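## Task

The liquid handler stopped because it ran out of tips at D1 (log: OUT OF TIPS, REPLACE RACK D1 (200 uL); panel strip 'OUT OF TIPS D1' lit). The run record shows D1 tip rack 200 uL with cover off, D2 12-trough reservoir F10 open, D3 96-well plate C51 open with samples, D4 empty, D5 96-well plate C15 open with samples; this is what was loaded, not necessarily how things sit now. Move the used rack from D1 into WASTE. Fetch a full 200 uL rack from SHELF, take its cover off and drop that cover into WASTE as well, and place the rack on D1 with no cover, seated and lying flat within the locators, its well A1 at the corner engraved 'A1'. Carrying any labware or cover in the gripper above a reservoir or an open plate counts as failure. Every other item and cover on D1 to D5 and on SHELF has to finish in its starting state. When done, release and move away (contact with RESUME or its box is still clear), then press RESUME; the job is over once RESUME is down. Pressing RESUME fails if D1 is empty, holds anything other than the full rack, has a cover on that rack, or if any item on D1 to D5 is not seated. Pressing RESUME while some required change is still wrong is worse than leaving it unpressed.

## Robot and tools

Robot: one arm only, a six-joint Doosan M1013 carrying a Robotiq 140 mm two-finger gripper. Cameras: cam_high (fixed overview, 896x504) and cam_wrist (on the hand, fisheye, 504x504); images arrive in that order with each result.

Frames. The scene frame has its origin on the table top under the arm's base, +z up, and +y to the left when looking along +x. Gripper frame: fingers point along its +z, and they open and close along its y. The reported end_effector_position is the point between the pads when closed; closed fingertips extend about 33 mm past it, fully open ones about 9 mm. Closing pushes the fingertips roughly 24 mm further out, so keep that much space above a surface.

Workspace. D1 to D5 are deck slots in a row, D1 on the left seen from the base. SHELF holds spare labware, WASTE is a loose bin (must stay upright, nothing sticking over the rim; dropping an item from the rim into it is fine), RG is a spare nest for regripping, RESUME is a key on its own box, pressed by pushing horizontally straight into the box until it latches. On plates and racks the ID label sits on the short end near column 1 and on the long side near row H; A1 is at the labelled end, in the corner opposite the labelled long side. Racks also show their size (200 or 1000). Loose objects may occasionally get nudged by something.

execute_actions(actions): actions is a list of up to 15 actions, run in sequence. Each action is a table of 1 to 15 rows; each row is one control step of 1/30 s, and a short table repeats its final row until 15 steps (0.5 s) are done. A row is 9 numbers, each in [-1, 1]: dx, dy, dz, rx, ry, rz, position, force_limit, speed. The first six are an offset, not a pose: the gripper's target relative to its measured pose at the start of that action, expressed in the gripper's own axes; every row in the table refers to that same start, not to the row before. For a call's first action the start is the last pose a result showed. Scale: 1.0 equals 0.6 m for dx, dy, dz and 180 degrees for the rotation vector rx, ry, rz. Each step the target is clipped to within 70 mm and 16 degrees of the measured pose, so large offsets need several actions. The last three numbers are absolute gripper settings: position +1 fully open (140 mm), about -0.8 pads touching, -1 close until blocked; force_limit -1 about 14 N, 0 about 60 N, +1 about 107 N; speed -1 about 30 mm/s, 0 about 140, +1 about 250. An empty list only returns state and images.

move(target, speed, stop_force, blocking): target is a single 9-number row as above, an offset in gripper axes from the pose in the latest result that reports one; finger values are sent at the start. The hand follows a straight path of 0.5 to 10 s, not slowing for obstacles, and may overshoot speed near a stretched arm. speed is in m/s, 0.002 to 0.5 (default 0.25); turning is capped at twice that in rad/s. stop_force (N, 20 to 80, optional) ends the path when push against the motion rises by that much; then a slow target well beyond the contact is acceptable. It is refused in the first 0.2 s, with blocking=false, or near singular poses, and is unreliable on moves that rotate; omit it when backing off a contact. blocking=false returns after 0.5 s while the arm keeps going; use wait(0) or stop before sending anything else. The "move:" line gives the ending (done, off_target, moving, held, fault, contact) and limits (paced = pose clipped; held = some steps blocked, after which it may move fast), plus distance from target.

wait(seconds): 0 to 10 s, holding the last command. stop(): brakes a running move; fingers keep going. zoom_image(camera, region): camera cam_high or cam_wrist, region [x0, y0, x1, y1] in image pixels from top left, at most 504 by 504. read_manual(section): licence texts only, default "licences". finished_scene(scene): ends the current scene (give its number); irreversible.

Results: end_effector_position (m), end_effector_quat_wxyz, linear and angular velocities, all in the scene frame (printed position can be off, more at long reach); "Hand target" is what the controller is heading to; "pose unreachable" means the clearance check altered or blocked a command. object_status: 0 moving, 1 blocked while opening, 2 blocked while closing (a grip), 3 reached the set position or pads met. Confirm a grip by status 2. To squeeze harder while gripping, raise force_limit and change position by at least 0.01 (e.g. -1 to -0.98). position_measured is in counts, 3 open to 230 closed, nonlinear. Joint torques, flange force (includes held weight; "no reading" near singularities) and MOTOR HOT warnings also appear.

Cautions: the arm is stiff, so commanding even a few millimetres into something firm can cause a fault stop (10 s halt, rest of call skipped); an outside force of 144 N or torque at a joint's load limit (waist and shoulder 306, elbow 144, wrist joints 40.5 N m, held weight included) triggers it. Faster contact hits harder. Avoid drops, slips, slams and anything leaving the table. Never carry items over the reservoir or open plates; route around them.

Each tool is called after "Emit:" as name(argument=value, ...) on one line, values as JSON.

## Session

Emit:
execute_actions(actions=[])

Scene clock: 0.00 s.
end_effector_position=(+0.6709, +0.4433, +0.1025) position_measured=3 object_status=3 end_effector_quat_wxyz=(-0.120, -0.505, +0.696, +0.496) end_effector_velocity=(+0.001, -0.000, +0.001) end_effector_angular_velocity=(+0.001, -0.002, +0.000)
Joint positions: [0.265 0.907 1.325 0.804 1.693 3.451]
Joint velocities: [-0.    -0.    -0.001 -0.     0.    -0.001]
Joint torques (N m, as the joint torque sensors report them, + toward a larger angle): no reading
Flange force (N, the push that the arm receives, along the gripper's own x y z axes): no reading
Hand target: +0.671, +0.443, +0.102; -0.120, -0.505, +0.696, +0.496

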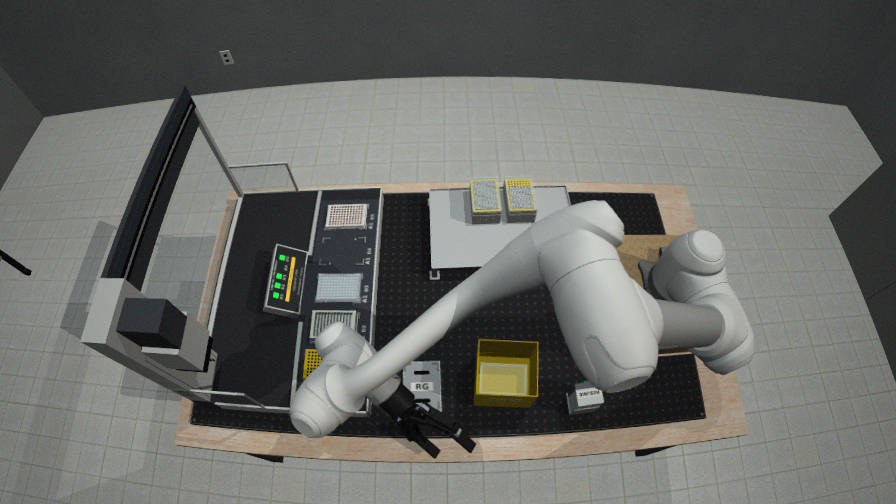

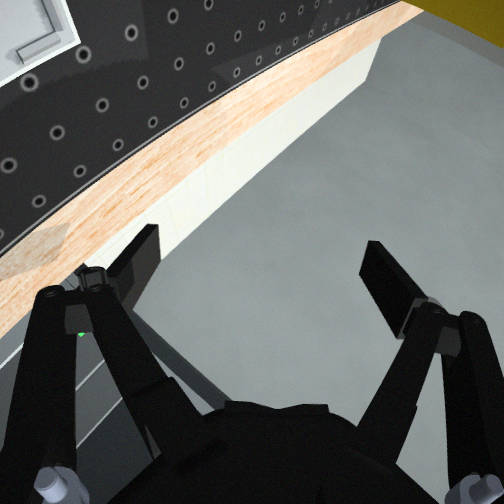

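Emit:
move(target=[-0.167,0.406,-0.24,0,0,0,1,0,0], speed=0.4)

Emit:
move(target=[0,0,0,0.352,-0.085,0.359,1,0,0], speed=0.4)

Emit:
zoom_image(camera="cam_high", region=[400,150,640,300])

Emit:
zoom_image(camera="cam_high", region=[220,180,460,430])

Scene clock: 1.40 s.
end_effector_position=(+0.6711, +0.4429, +0.4030) position_measured=3 object_status=3 end_effector_quat_wxyz=(-0.120, -0.505, +0.695, +0.496) end_effector_velocity=(-0.000, -0.000, +0.000) end_effector_angular_velocity=(-0.000, +0.001, +0.000)
Joint positions: [0.262 0.683 1.144 0.884 1.967 3.761]
Joint velocities: [ 0.     0.    -0.     0.     0.001  0.001]
Joint torques (N m, as the joint torque sensors report them, + toward a larger angle): [ -3.8  -99.22 -41.16   4.08   1.13  -0.95]
Flange force (N, the push that the arm receives, along the gripper's own x y z axes): [4.5 9.0 7.2]
Hand target: +0.671, +0.443, +0.403; -0.120, -0.505, +0.695, +0.497
Off the commanded pose: 0.000 m, 0 deg.
move: done
camera_calibration (this result's frames):
cam_wrist: T_world_to_cam=[[-0.624007, -0.0670528, 0.778536, 0.14152], [0.675042, 0.455605, 0.580295, -0.89103], [-0.393616, 0.887653, -0.239038, 0.151942], [0, 0, 0, 1]] pos_world=[0.749598, 0.280576, 0.443202]

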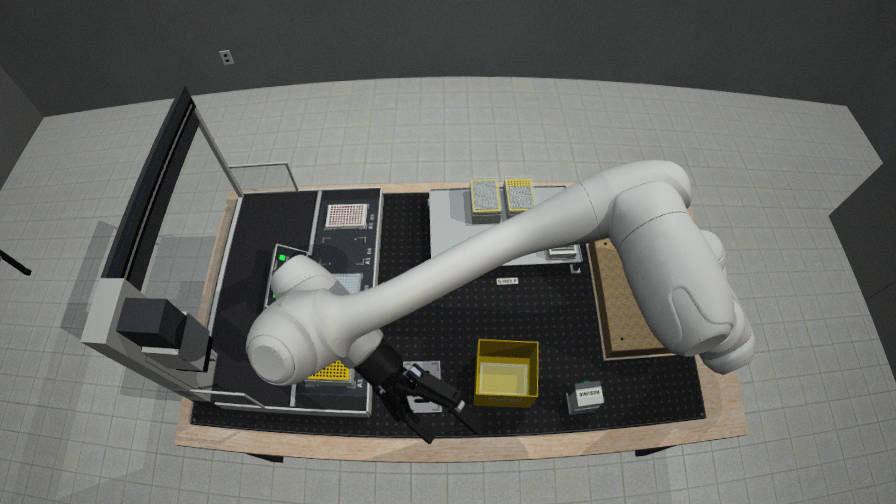

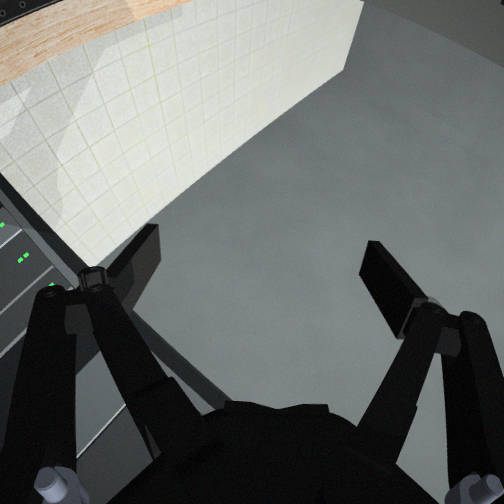

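Scene clock: 3.80 s.
end_effector_position=(+0.6710, +0.4433, +0.4032) position_measured=3 object_status=3 end_effector_quat_wxyz=(-0.000, -0.001, +1.000, +0.001) end_effector_velocity=(+0.000, +0.001, -0.001) end_effector_angular_velocity=(-0.000, -0.001, -0.000)
Joint positions: [0.558 0.415 1.248 0.013 1.484 5.241]
Joint velocities: [ 0.001  0.001  0.    -0.    -0.002  0.001]
Joint torques (N m, as the joint torque sensors report them, + toward a larger angle): [ -1.89 -77.17 -41.67   4.4    0.05  -1.15]
Flange force (N, the push that the arm receives, along the gripper's own x y z axes): [9.2 -3.1 -0.2]
Hand target: +0.671, +0.443, +0.403; -0.000, -0.001, +1.000, +0.001
Off the commanded pose: 0.000 m, 0 deg.
move: done
camera_calibration (this result's frames):
cam_wrist: T_world_to_cam=[[-0.0825851, 0.996577, -0.00367641, -0.378087], [0.880032, 0.0746574, 0.46901, -0.814986], [0.46768, 0.0354979, -0.883185, 0.211102], [0, 0, 0, 1]] pos_world=[0.587261, 0.430143, 0.567289]

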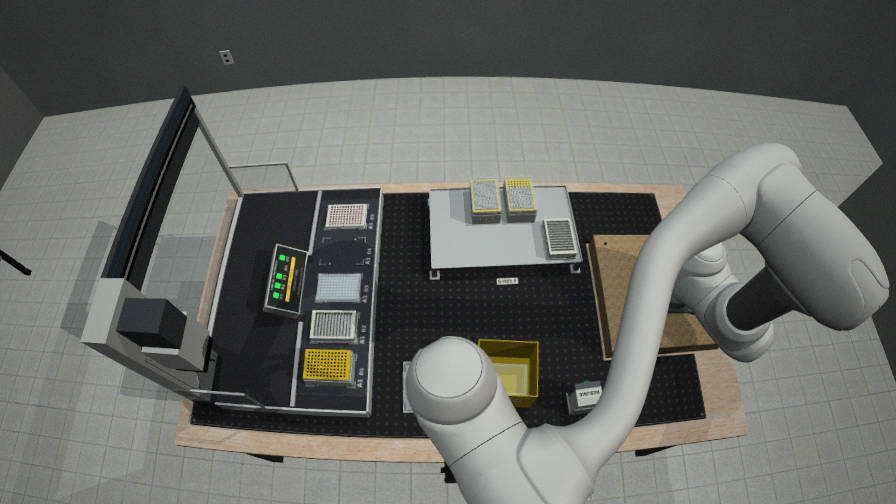

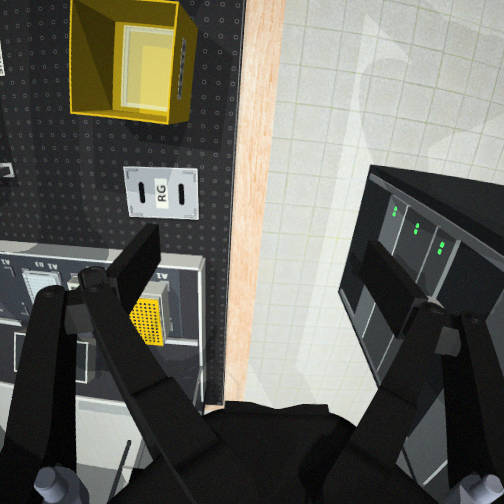

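Region (400, 150, 640, 300) of cam_high's 896x504 image, scaled by 2.100, with more detail than that image has; it fills the top 315 rows of this view, and the rest is white.

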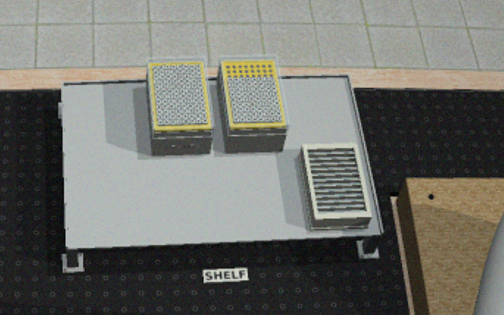

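Region (220, 180, 460, 430) of cam_high's 896x504 image, scaled by 2.016, with more detail than that image has; it fills the left 484 columns of this view, and the rest is white.

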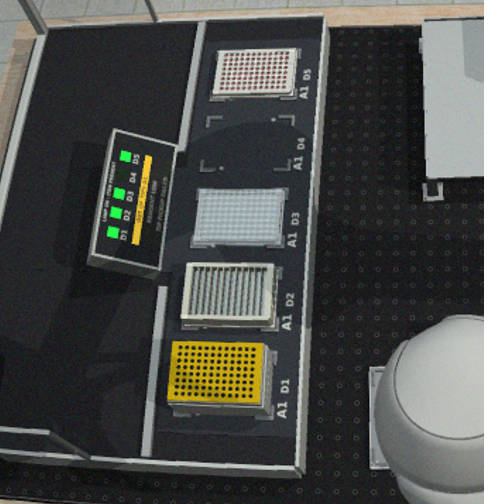

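Emit:
zoom_image(camera="cam_high", region=[460,170,550,235])

Emit:
zoom_image(camera="cam_high", region=[290,330,390,410])

Region (460, 170, 550, 235) of cam_high's 896x504 image, scaled by 5.600, with more detail than that image has.

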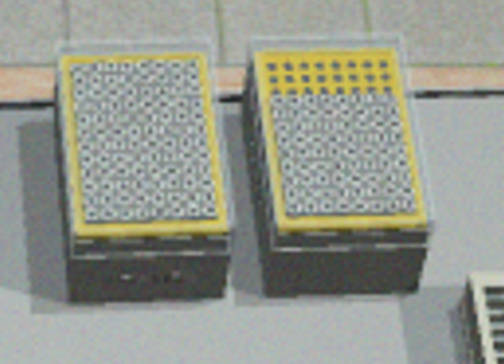

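Region (290, 330, 390, 410) of cam_high's 896x504 image, scaled by 5.040, with more detail than that image has; it fills the top 403 rows of this view, and the rest is white.

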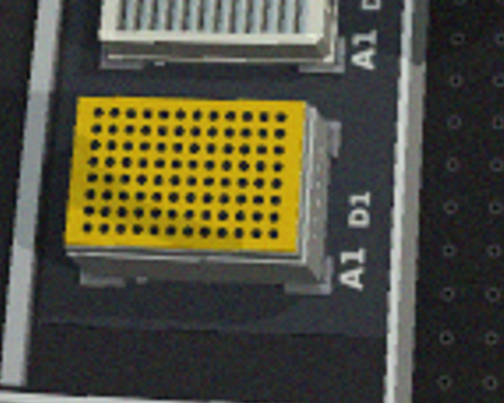

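Emit:
move(target=[-0.4,-0.372,0.15,0,0,0,1,0,0], speed=0.4)

Scene clock: 5.83 s.
end_effector_position=(+0.9116, +0.2203, +0.3125) position_measured=3 object_status=3 end_effector_quat_wxyz=(+0.000, -0.001, +1.000, +0.001) end_effector_velocity=(-0.001, +0.000, +0.000) end_effector_angular_velocity=(-0.000, +0.001, -0.001)
Joint positions: [0.221 0.673 1.011 0.011 1.466 4.905]
Joint velocities: [ 0.    -0.    -0.    -0.     0.002  0.001]
Joint torques (N m, as the joint torque sensors report them, + toward a larger angle): [  -5.78 -100.46  -42.7     4.22   -0.12   -0.98]
Flange force (N, the push that the arm receives, along the gripper's own x y z axes): [14.4 2.3 -0.5]
Hand target: +0.912, +0.220, +0.312; -0.000, -0.001, +1.000, +0.001
Off the commanded pose: 0.001 m, 0 deg.
move: done
camera_calibration (this result's frames):
cam_wrist: T_world_to_cam=[[-0.0825898, 0.996575, -0.00417499, -0.136134], [0.87966, 0.0748683, 0.469673, -0.967509], [0.468377, 0.0351176, -0.882831, 0.0257842], [0, 0, 0, 1]] pos_world=[0.82776, 0.207198, 0.476608]

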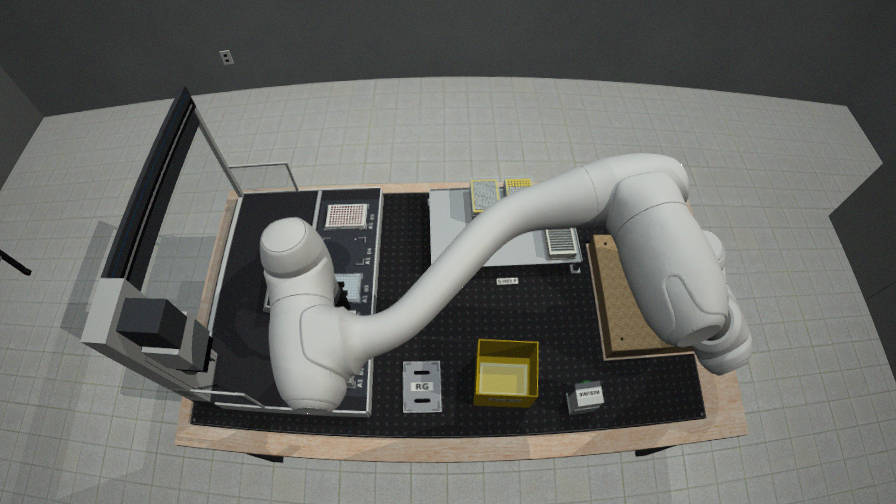

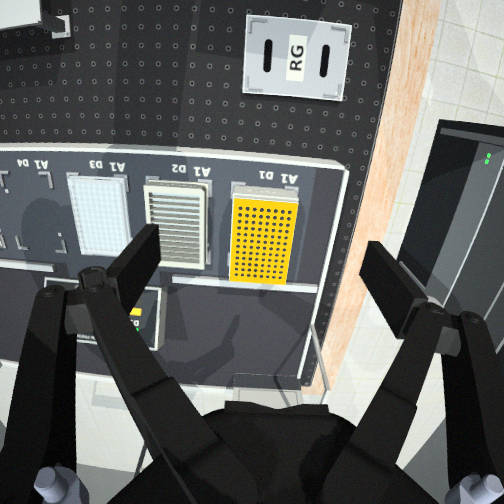

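Emit:
move(target=[-0.115,0.021,0.16,0,0,0,1,0,0])

Scene clock: 6.80 s.
end_effector_position=(+0.9806, +0.2332, +0.2164) position_measured=3 object_status=3 end_effector_quat_wxyz=(+0.000, -0.001, +1.000, +0.001) end_effector_velocity=(+0.000, -0.000, +0.001) end_effector_angular_velocity=(+0.000, -0.001, -0.001)
Joint positions: [0.222 0.835 0.9   0.011 1.414 4.904]
Joint velocities: [-0.    -0.001 -0.     0.     0.     0.001]
Joint torques (N m, as the joint torque sensors report them, + toward a larger angle): [  -3.49 -113.2   -42.26    4.26   -0.07   -1.12]
Flange force (N, the push that the arm receives, along the gripper's own x y z axes): [13.5 -0.1 -1.6]
Hand target: +0.980, +0.233, +0.216; +0.000, -0.001, +1.000, +0.001
Off the commanded pose: 0.000 m, 0 deg.
move: done
camera_calibration (this result's frames):
cam_wrist: T_world_to_cam=[[-0.0825195, 0.996581, -0.00404132, -0.143777], [0.879371, 0.0747211, 0.470237, -0.983813], [0.468931, 0.0352499, -0.882531, -0.0925355], [0, 0, 0, 1]] pos_world=[0.896666, 0.220059, 0.380379]

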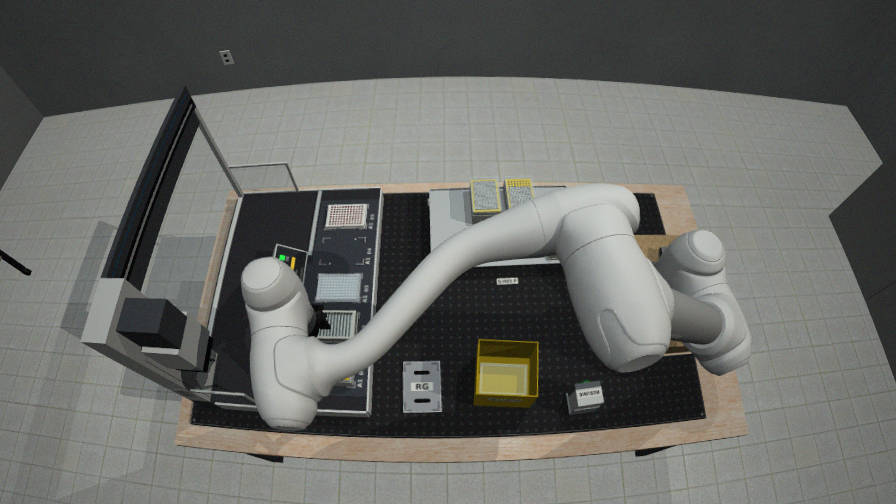

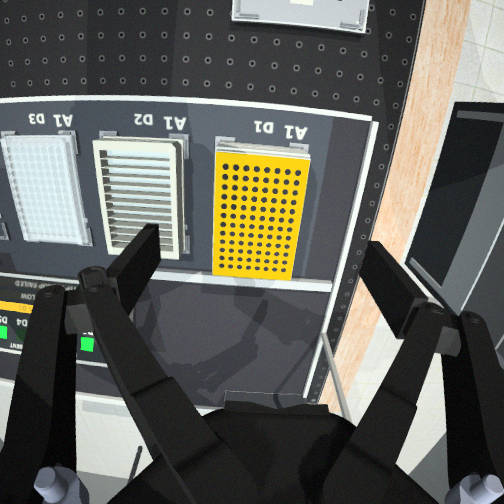

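Emit:
move(target=[-0.022,0,0.07,0,0,0,0.55,0,0])

Emit:
move(target=[0,0,0.098,0,0,0,0.55,0,0], speed=0.08)

Scene clock: 7.70 s.
end_effector_position=(+0.9938, +0.2332, +0.1743) position_measured=59 object_status=3 end_effector_quat_wxyz=(+0.000, -0.001, +1.000, +0.001) end_effector_velocity=(-0.000, -0.001, -0.000) end_effector_angular_velocity=(-0.000, +0.002, -0.002)
Joint positions: [0.219 0.876 0.901 0.011 1.373 4.902]
Joint velocities: [-0.001  0.     0.     0.     0.001  0.001]
Joint torques (N m, as the joint torque sensors report them, + toward a larger angle): [  -4.69 -113.41  -41.33    4.13   -0.08   -0.86]
Flange force (N, the push that the arm receives, along the gripper's own x y z axes): [14.7 0.8 -1.7]
Hand target: +0.994, +0.233, +0.174; +0.000, -0.001, +1.000, +0.001
Off the commanded pose: 0.000 m, 0 deg.
move: done
camera_calibration (this result's frames):
cam_wrist: T_world_to_cam=[[-0.0824771, 0.996584, -0.0041084, -0.142942], [0.879388, 0.0747164, 0.470206, -0.9756], [0.468907, 0.0351684, -0.882547, -0.135755], [0, 0, 0, 1]] pos_world=[0.909798, 0.220121, 0.338336]

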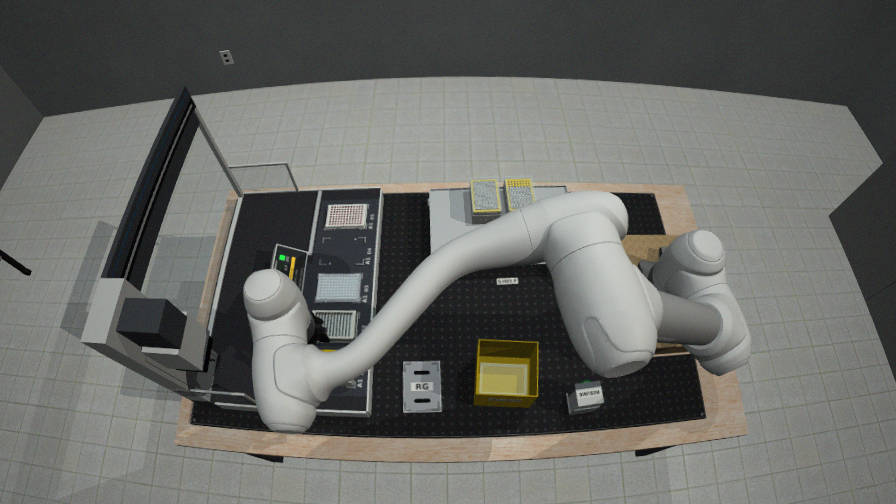

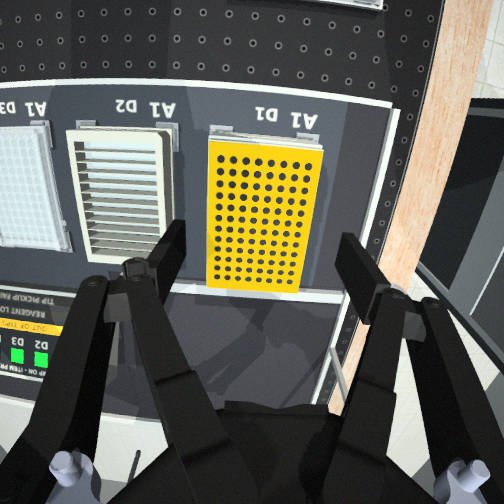

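Scene clock: 8.73 s.
end_effector_position=(+0.9937, +0.2333, +0.1153) position_measured=59 object_status=3 end_effector_quat_wxyz=(+0.000, -0.000, +1.000, +0.001) end_effector_velocity=(+0.001, +0.000, +0.000) end_effector_angular_velocity=(+0.001, -0.002, +0.001)
Joint positions: [0.22  0.904 0.956 0.011 1.289 4.901]
Joint velocities: [ 0.     0.    -0.001  0.    -0.002 -0.   ]
Joint torques (N m, as the joint torque sensors report them, + toward a larger angle): [  -3.43 -115.95  -42.59    4.21   -0.13   -0.94]
Flange force (N, the push that the arm receives, along the gripper's own x y z axes): [19.8 -1.0 -3.4]
Hand target: +0.994, +0.233, +0.115; +0.000, -0.000, +1.000, +0.001
Off the commanded pose: 0.000 m, 0 deg.
move: done
camera_calibration (this result's frames):
cam_wrist: T_world_to_cam=[[-0.0823532, 0.996595, -0.00413002, -0.14336], [0.879508, 0.0746256, 0.469996, -0.94783], [0.468704, 0.0350733, -0.882659, -0.187548], [0, 0, 0, 1]] pos_world=[0.909723, 0.220182, 0.279343]

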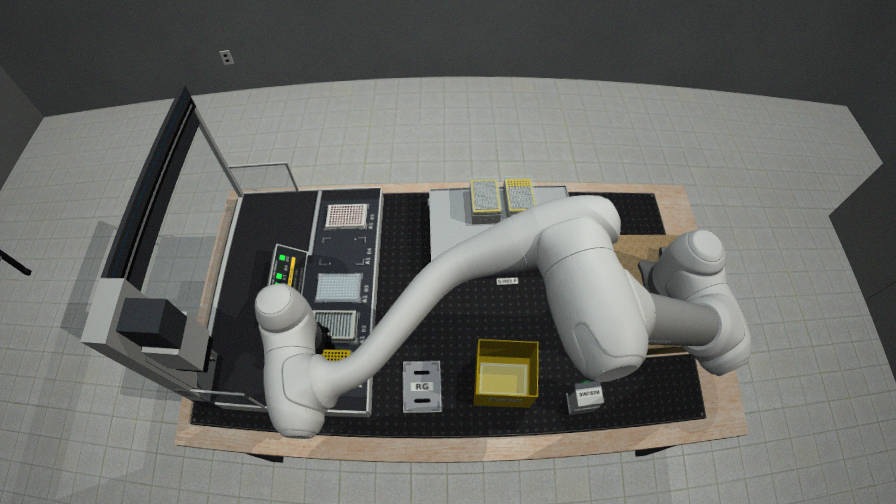

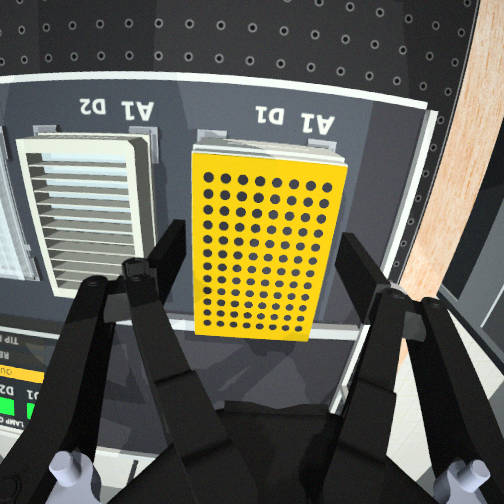

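Emit:
move(target=[0,-0.003,0.018,0,0,0,0.55,0,0], speed=0.05)

Emit:
move(target=[0,0,0,0,0,0,-1,-0.3,-0.5])

Scene clock: 9.53 s.
end_effector_position=(+0.9936, +0.2315, +0.1045) position_measured=59 object_status=3 end_effector_quat_wxyz=(+0.000, -0.000, +1.000, +0.001) end_effector_velocity=(+0.001, +0.000, +0.001) end_effector_angular_velocity=(+0.000, -0.002, -0.002)
Joint positions: [0.218 0.909 0.967 0.011 1.273 4.9  ]
Joint velocities: [ 0.    -0.001 -0.    -0.    -0.001  0.003]
Joint torques (N m, as the joint torque sensors report them, + toward a larger angle): [  -3.07 -113.9   -40.12    3.91   -0.15   -0.91]
Flange force (N, the push that the arm receives, along the gripper's own x y z axes): [14.1 -0.4 -4.1]
Hand target: +0.994, +0.231, +0.104; +0.000, -0.000, +1.000, +0.001
Off the commanded pose: 0.000 m, 0 deg.
move: done
camera_calibration (this result's frames):
cam_wrist: T_world_to_cam=[[-0.0823345, 0.996596, -0.00414864, -0.141632], [0.879526, 0.074619, 0.469963, -0.942601], [0.468673, 0.0350453, -0.882676, -0.197007], [0, 0, 0, 1]] pos_world=[0.909713, 0.218391, 0.268507]

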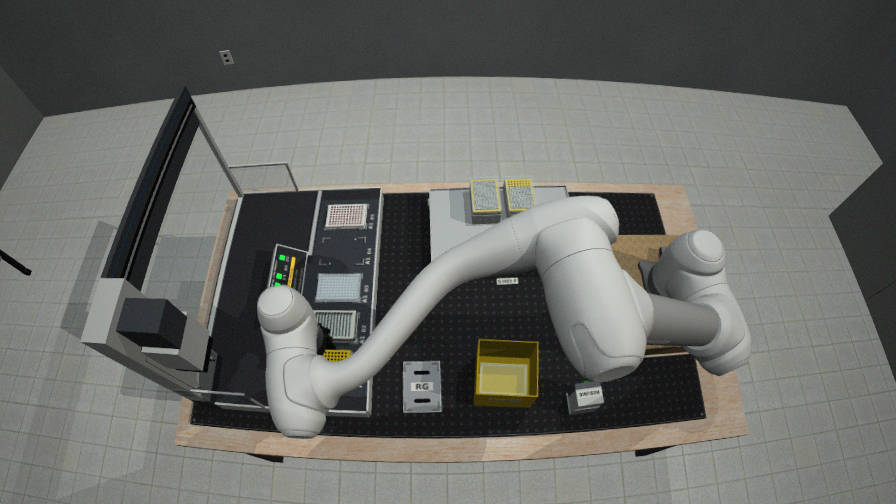

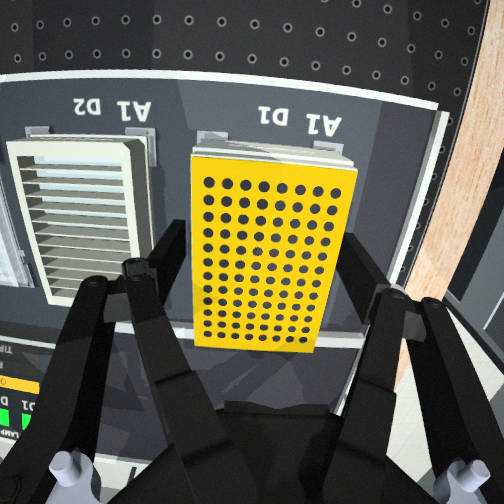

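Scene clock: 10.07 s.
end_effector_position=(+0.9937, +0.2312, +0.1045) position_measured=102 object_status=2 end_effector_quat_wxyz=(+0.000, -0.000, +1.000, +0.001) end_effector_velocity=(-0.000, +0.000, +0.000) end_effector_angular_velocity=(-0.000, -0.000, +0.002)
Joint positions: [0.218 0.909 0.967 0.011 1.273 4.9  ]
Joint velocities: [ 0.    -0.     0.    -0.    -0.    -0.001]
Joint torques (N m, as the joint torque sensors report them, + toward a larger angle): [ 11.06 -94.83 -34.33   9.66  -3.55  -1.04]
Flange force (N, the push that the arm receives, along the gripper's own x y z axes): [20.7 -15.8 -24.4]
Hand target: +0.994, +0.231, +0.104; +0.000, -0.000, +1.000, +0.001
Off the commanded pose: 0.000 m, 0 deg.
move: done
camera_calibration (this result's frames):
cam_wrist: T_world_to_cam=[[-0.0821263, 0.996613, -0.00426188, -0.141546], [0.87953, 0.0744879, 0.469977, -0.942612], [0.468703, 0.0348491, -0.882668, -0.197011], [0, 0, 0, 1]] pos_world=[0.909771, 0.218145, 0.268508]

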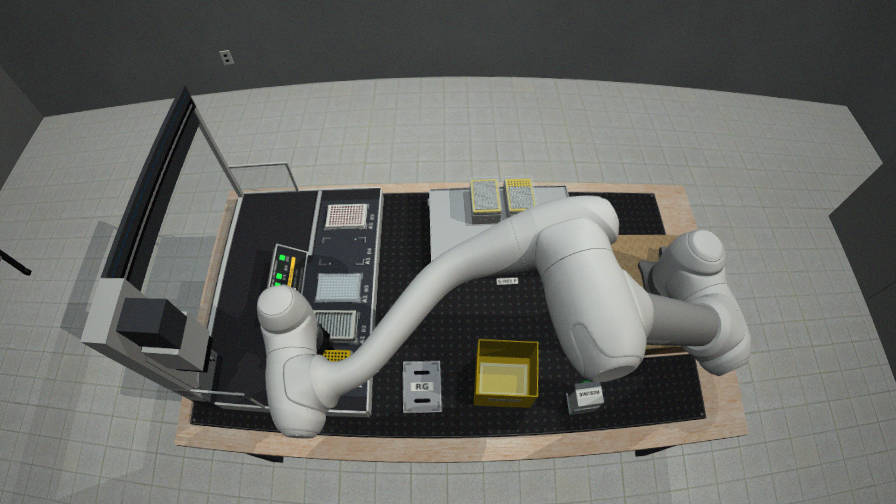

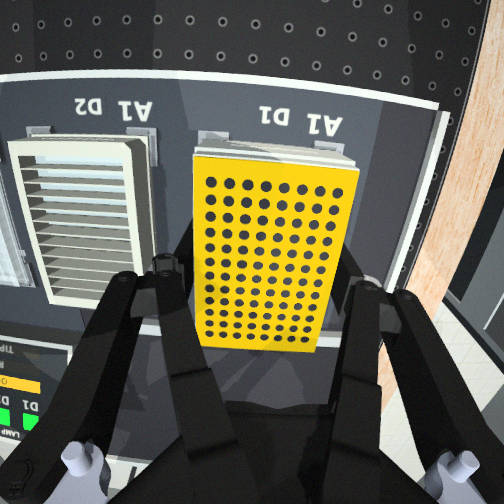

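Emit:
move(target=[0,0.002,-0.3,0,0,0,-1,-0.3,-0.5], speed=0.2)

Emit:
move(target=[0.6,0.015,-0.08,0,0,0,-1,-0.3,-0.5], speed=0.4)

Scene clock: 11.47 s.
end_effector_position=(+0.9939, +0.2322, +0.2846) position_measured=102 object_status=2 end_effector_quat_wxyz=(+0.000, -0.001, +1.000, +0.001) end_effector_velocity=(-0.000, +0.000, -0.001) end_effector_angular_velocity=(-0.000, +0.002, -0.000)
Joint positions: [0.218 0.85  0.751 0.01  1.549 4.902]
Joint velocities: [ 0.     0.001 -0.     0.     0.001  0.   ]
Joint torques (N m, as the joint torque sensors report them, + toward a larger angle): [  -3.88 -111.91  -42.61    4.17   -0.07   -0.99]
Flange force (N, the push that the arm receives, along the gripper's own x y z axes): [20.1 -0.9 1.5]
Hand target: +0.994, +0.232, +0.284; +0.000, -0.001, +1.000, +0.001
Off the commanded pose: 0.000 m, 0 deg.
move: done
camera_calibration (this result's frames):
cam_wrist: T_world_to_cam=[[-0.0825201, 0.99658, -0.00421293, -0.141451], [0.879463, 0.0748095, 0.470051, -1.02753], [0.468759, 0.0350836, -0.882629, -0.0382382], [0, 0, 0, 1]] pos_world=[0.909923, 0.219178, 0.448643]

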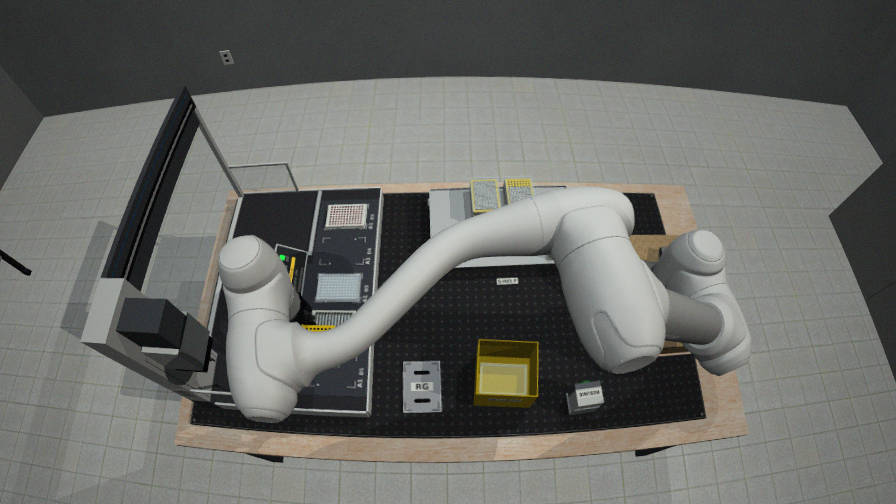

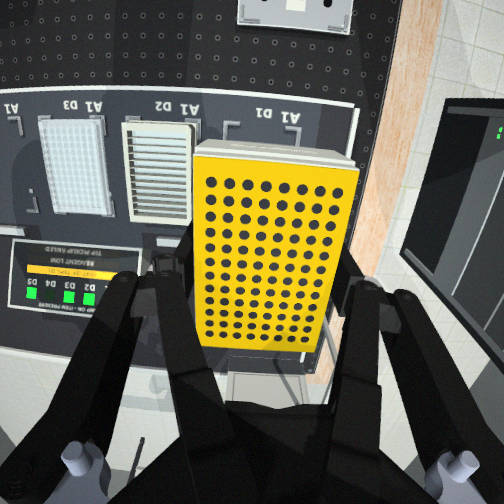

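Scene clock: 12.83 s.
end_effector_position=(+0.6341, +0.2407, +0.3334) position_measured=102 object_status=2 end_effector_quat_wxyz=(+0.000, -0.000, +1.000, +0.001) end_effector_velocity=(+0.000, +0.000, +0.000) end_effector_angular_velocity=(+0.000, -0.001, +0.001)
Joint positions: [0.33  0.236 1.62  0.012 1.292 5.011]
Joint velocities: [ 0.    -0.     0.     0.    -0.001 -0.   ]
Joint torques (N m, as the joint torque sensors report them, + toward a larger angle): [ -3.22 -57.54 -41.06   3.93  -0.17  -0.92]
Flange force (N, the push that the arm receives, along the gripper's own x y z axes): [12.8 0.9 -2.7]
Hand target: +0.634, +0.241, +0.333; +0.000, -0.000, +1.000, +0.001
Off the commanded pose: 0.001 m, 0 deg.
move: done
camera_calibration (this result's frames):
cam_wrist: T_world_to_cam=[[-0.0820016, 0.996625, -0.00387386, -0.179762], [0.879594, 0.0741989, 0.469903, -0.734559], [0.468604, 0.0351254, -0.88271, 0.173264], [0, 0, 0, 1]] pos_world=[0.550181, 0.227573, 0.497417]

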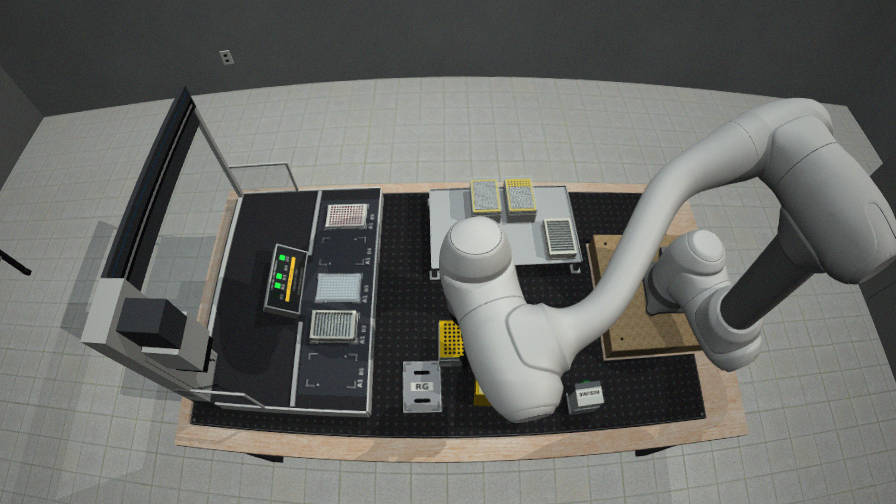

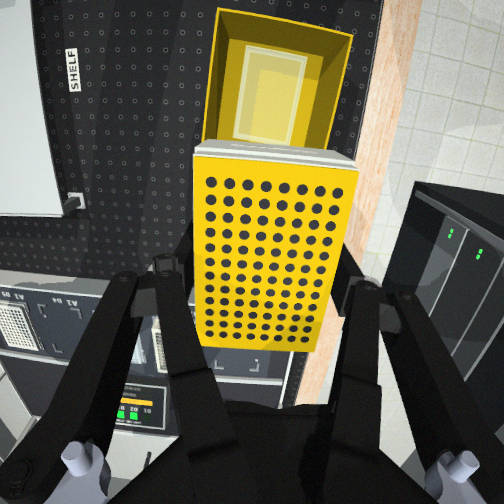

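Emit:
move(target=[0.163,0.019,0.15,0,0,0,-1,-0.3,-0.5])

Scene clock: 14.00 s.
end_effector_position=(+0.5362, +0.2520, +0.2436) position_measured=102 object_status=2 end_effector_quat_wxyz=(+0.000, -0.000, +1.000, +0.001) end_effector_velocity=(-0.001, +0.000, -0.001) end_effector_angular_velocity=(-0.001, +0.002, -0.000)
Joint positions: [0.398 0.158 1.888 0.014 1.102 5.077]
Joint velocities: [0.001 0.    0.001 0.    0.001 0.001]
Joint torques (N m, as the joint torque sensors report them, + toward a larger angle): [ -3.67 -48.71 -38.03   3.69  -0.22  -1.02]
Flange force (N, the push that the arm receives, along the gripper's own x y z axes): [8.9 3.2 -2.0]
Hand target: +0.536, +0.252, +0.244; +0.000, -0.000, +1.000, +0.001
Off the commanded pose: 0.000 m, 0 deg.
move: done
camera_calibration (this result's frames):
cam_wrist: T_world_to_cam=[[-0.0816666, 0.996652, -0.00381604, -0.199663], [0.879629, 0.0738767, 0.469889, -0.607056], [0.468598, 0.0350175, -0.882717, 0.139498], [0, 0, 0, 1]] pos_world=[0.45231, 0.238957, 0.407624]

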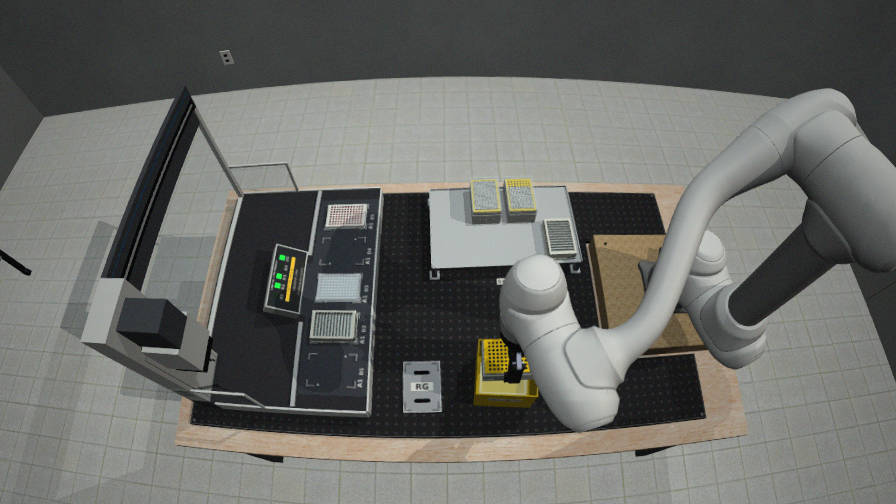

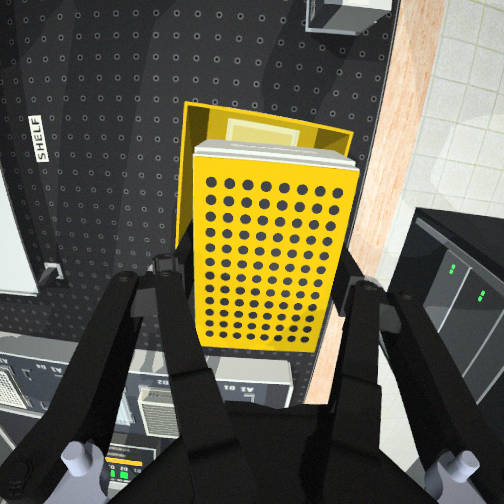

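Emit:
move(target=[0.004,0,0.14,0,0,0.026,-1,-0.3,-0.5], speed=0.1)

Scene clock: 15.27 s.
end_effector_position=(+0.5337, +0.2521, +0.1595) position_measured=102 object_status=2 end_effector_quat_wxyz=(+0.000, +0.041, +0.999, +0.001) end_effector_velocity=(+0.000, -0.000, -0.000) end_effector_angular_velocity=(+0.000, -0.001, -0.001)
Joint positions: [0.401 0.23  1.975 0.015 0.943 5.16 ]
Joint velocities: [-0.    -0.     0.    -0.    -0.001  0.   ]
Joint torques (N m, as the joint torque sensors report them, + toward a larger angle): [ -3.03 -51.97 -34.44   3.22  -0.13  -0.82]
Flange force (N, the push that the arm receives, along the gripper's own x y z axes): [9.0 0.9 -4.4]
Hand target: +0.534, +0.252, +0.160; +0.000, +0.041, +0.999, +0.001
Off the commanded pose: 0.000 m, 0 deg.
move: done
camera_calibration (this result's frames):
cam_wrist: T_world_to_cam=[[0.000130767, 0.999992, -0.00391102, -0.244714], [0.882861, 0.0017213, 0.469631, -0.548839], [0.469634, -0.0035143, -0.882854, 0.0756023], [0, 0, 0, 1]] pos_world=[0.449076, 0.245922, 0.323541]

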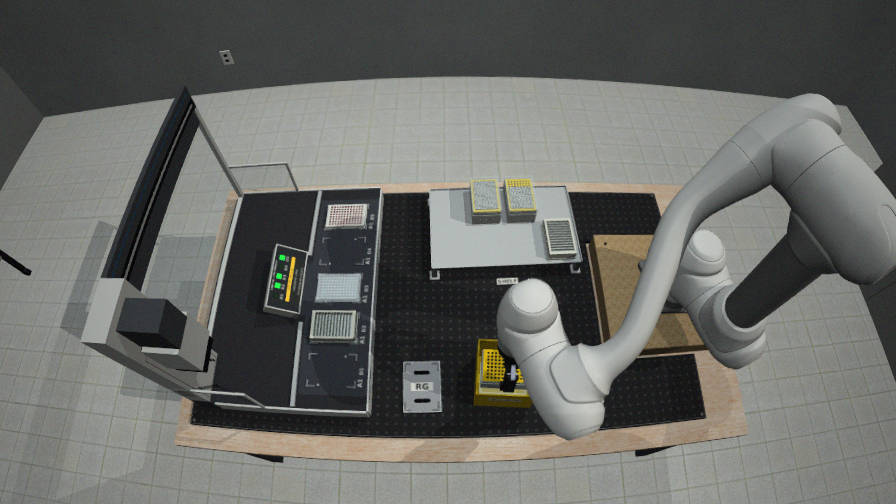

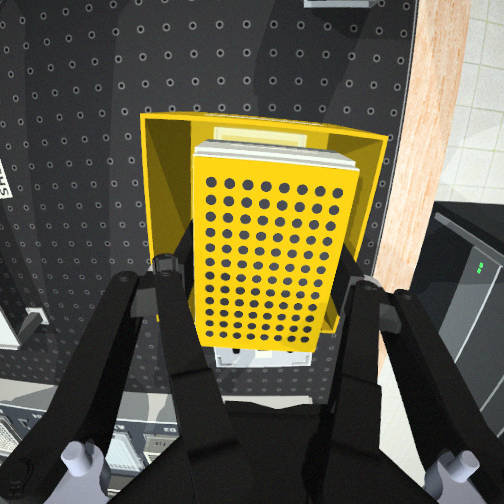

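Emit:
move(target=[0,0,0.04,0,0,0,-1,-0.3,-0.5], speed=0.08)

Emit:
move(target=[0,0,0,0,0,0,0.45,0,0])

Emit:
move(target=[0,0,-0.4,0,0,0,0.45,0,0], speed=0.4)

Scene clock: 16.00 s.
end_effector_position=(+0.5337, +0.2521, +0.1354) position_measured=102 object_status=2 end_effector_quat_wxyz=(+0.000, +0.041, +0.999, +0.001) end_effector_velocity=(-0.001, +0.000, +0.000) end_effector_angular_velocity=(-0.000, +0.001, +0.001)
Joint positions: [0.402 0.255 1.995 0.015 0.897 5.159]
Joint velocities: [ 0.001 -0.001  0.001  0.     0.001 -0.   ]
Joint torques (N m, as the joint torque sensors report them, + toward a larger angle): [ -3.21 -53.04 -34.07   3.44  -0.12  -1.05]
Flange force (N, the push that the arm receives, along the gripper's own x y z axes): [11.4 0.7 -4.8]
Hand target: +0.534, +0.252, +0.135; +0.000, +0.041, +0.999, +0.001
Off the commanded pose: 0.000 m, 0 deg.
move: done
camera_calibration (this result's frames):
cam_wrist: T_world_to_cam=[[0.000189246, 0.999992, -0.00395543, -0.244844], [0.882875, 0.00169042, 0.469606, -0.537515], [0.469609, -0.00358102, -0.882867, 0.0544252], [0, 0, 0, 1]] pos_world=[0.449046, 0.245946, 0.299502]

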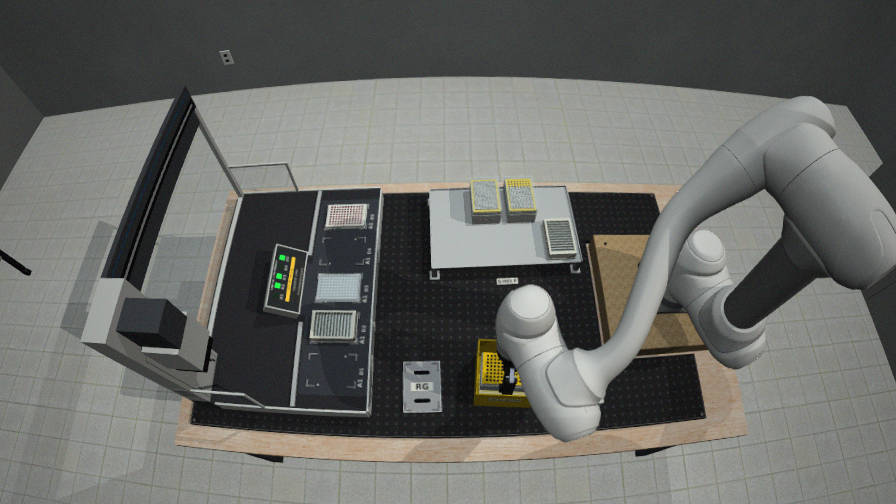

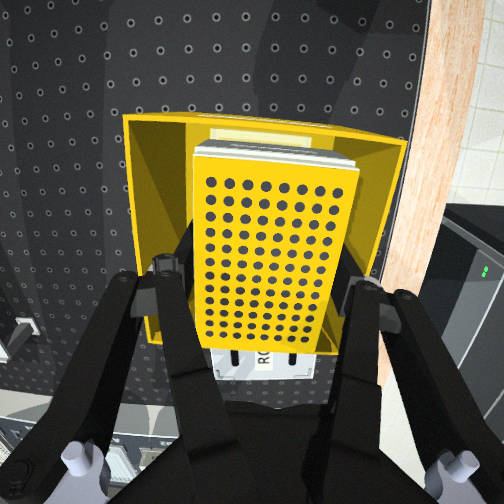

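Scene clock: 16.50 s.
end_effector_position=(+0.5337, +0.2521, +0.1354) position_measured=72 object_status=3 end_effector_quat_wxyz=(+0.000, +0.041, +0.999, +0.001) end_effector_velocity=(-0.000, -0.001, -0.001) end_effector_angular_velocity=(-0.000, +0.001, +0.001)
Joint positions: [0.402 0.255 1.995 0.015 0.897 5.159]
Joint velocities: [-0.001  0.001  0.001  0.    -0.    -0.002]
Joint torques (N m, as the joint torque sensors report them, + toward a larger angle): [ -3.71 -52.52 -33.31   3.19   0.02  -0.68]
Flange force (N, the push that the arm receives, along the gripper's own x y z axes): [10.2 1.0 -5.1]
Hand target: +0.534, +0.252, +0.135; +0.000, +0.041, +0.999, +0.001
Off the commanded pose: 0.000 m, 0 deg.
move: done
camera_calibration (this result's frames):
cam_wrist: T_world_to_cam=[[0.000188502, 0.999992, -0.00395248, -0.244846], [0.882874, 0.00168971, 0.469608, -0.537515], [0.469611, -0.00357806, -0.882866, 0.054423], [0, 0, 0, 1]] pos_world=[0.449046, 0.245947, 0.299502]

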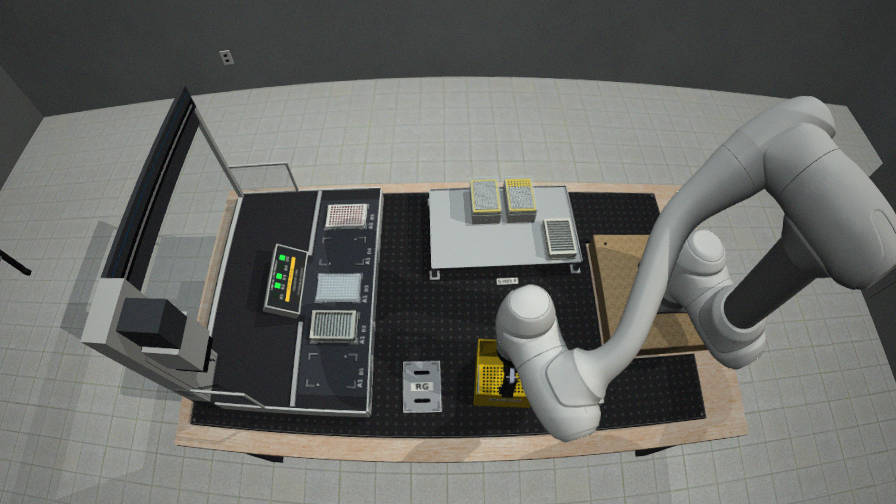

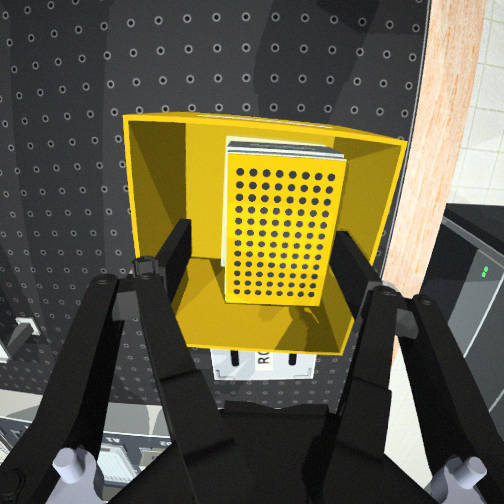

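Scene clock: 17.50 s.
end_effector_position=(+0.5338, +0.2518, +0.3756) position_measured=72 object_status=3 end_effector_quat_wxyz=(+0.000, +0.041, +0.999, +0.001) end_effector_velocity=(+0.001, +0.000, +0.000) end_effector_angular_velocity=(+0.000, -0.001, -0.000)
Joint positions: [0.397 0.079 1.725 0.012 1.343 5.161]
Joint velocities: [-0.     0.001 -0.001 -0.    -0.001  0.   ]
Joint torques (N m, as the joint torque sensors report them, + toward a larger angle): [ -2.63 -44.21 -41.36   4.04  -0.15  -0.97]
Flange force (N, the push that the arm receives, along the gripper's own x y z axes): [9.0 0.7 -0.7]
Hand target: +0.534, +0.252, +0.376; -0.000, +0.041, +0.999, +0.001
Off the commanded pose: 0.001 m, 0 deg.
move: done
camera_calibration (this result's frames):
cam_wrist: T_world_to_cam=[[-0.000403753, 0.999993, -0.00375821, -0.243431], [0.882882, 0.0021213, 0.469591, -0.650539], [0.469595, -0.00312846, -0.882876, 0.266295], [0, 0, 0, 1]] pos_world=[0.4492, 0.245643, 0.539678]

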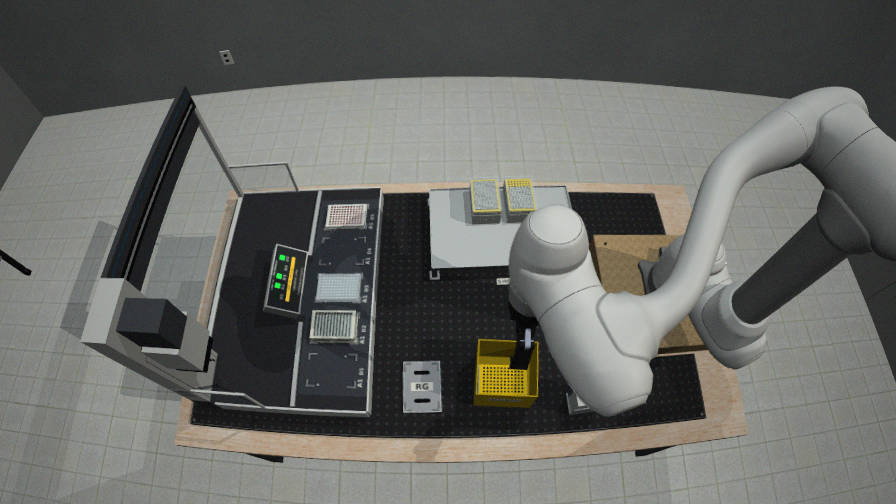

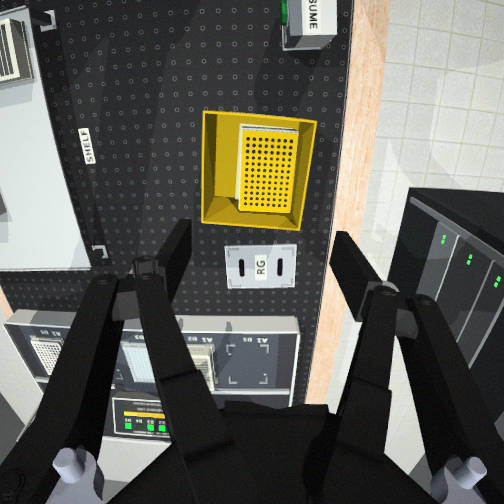

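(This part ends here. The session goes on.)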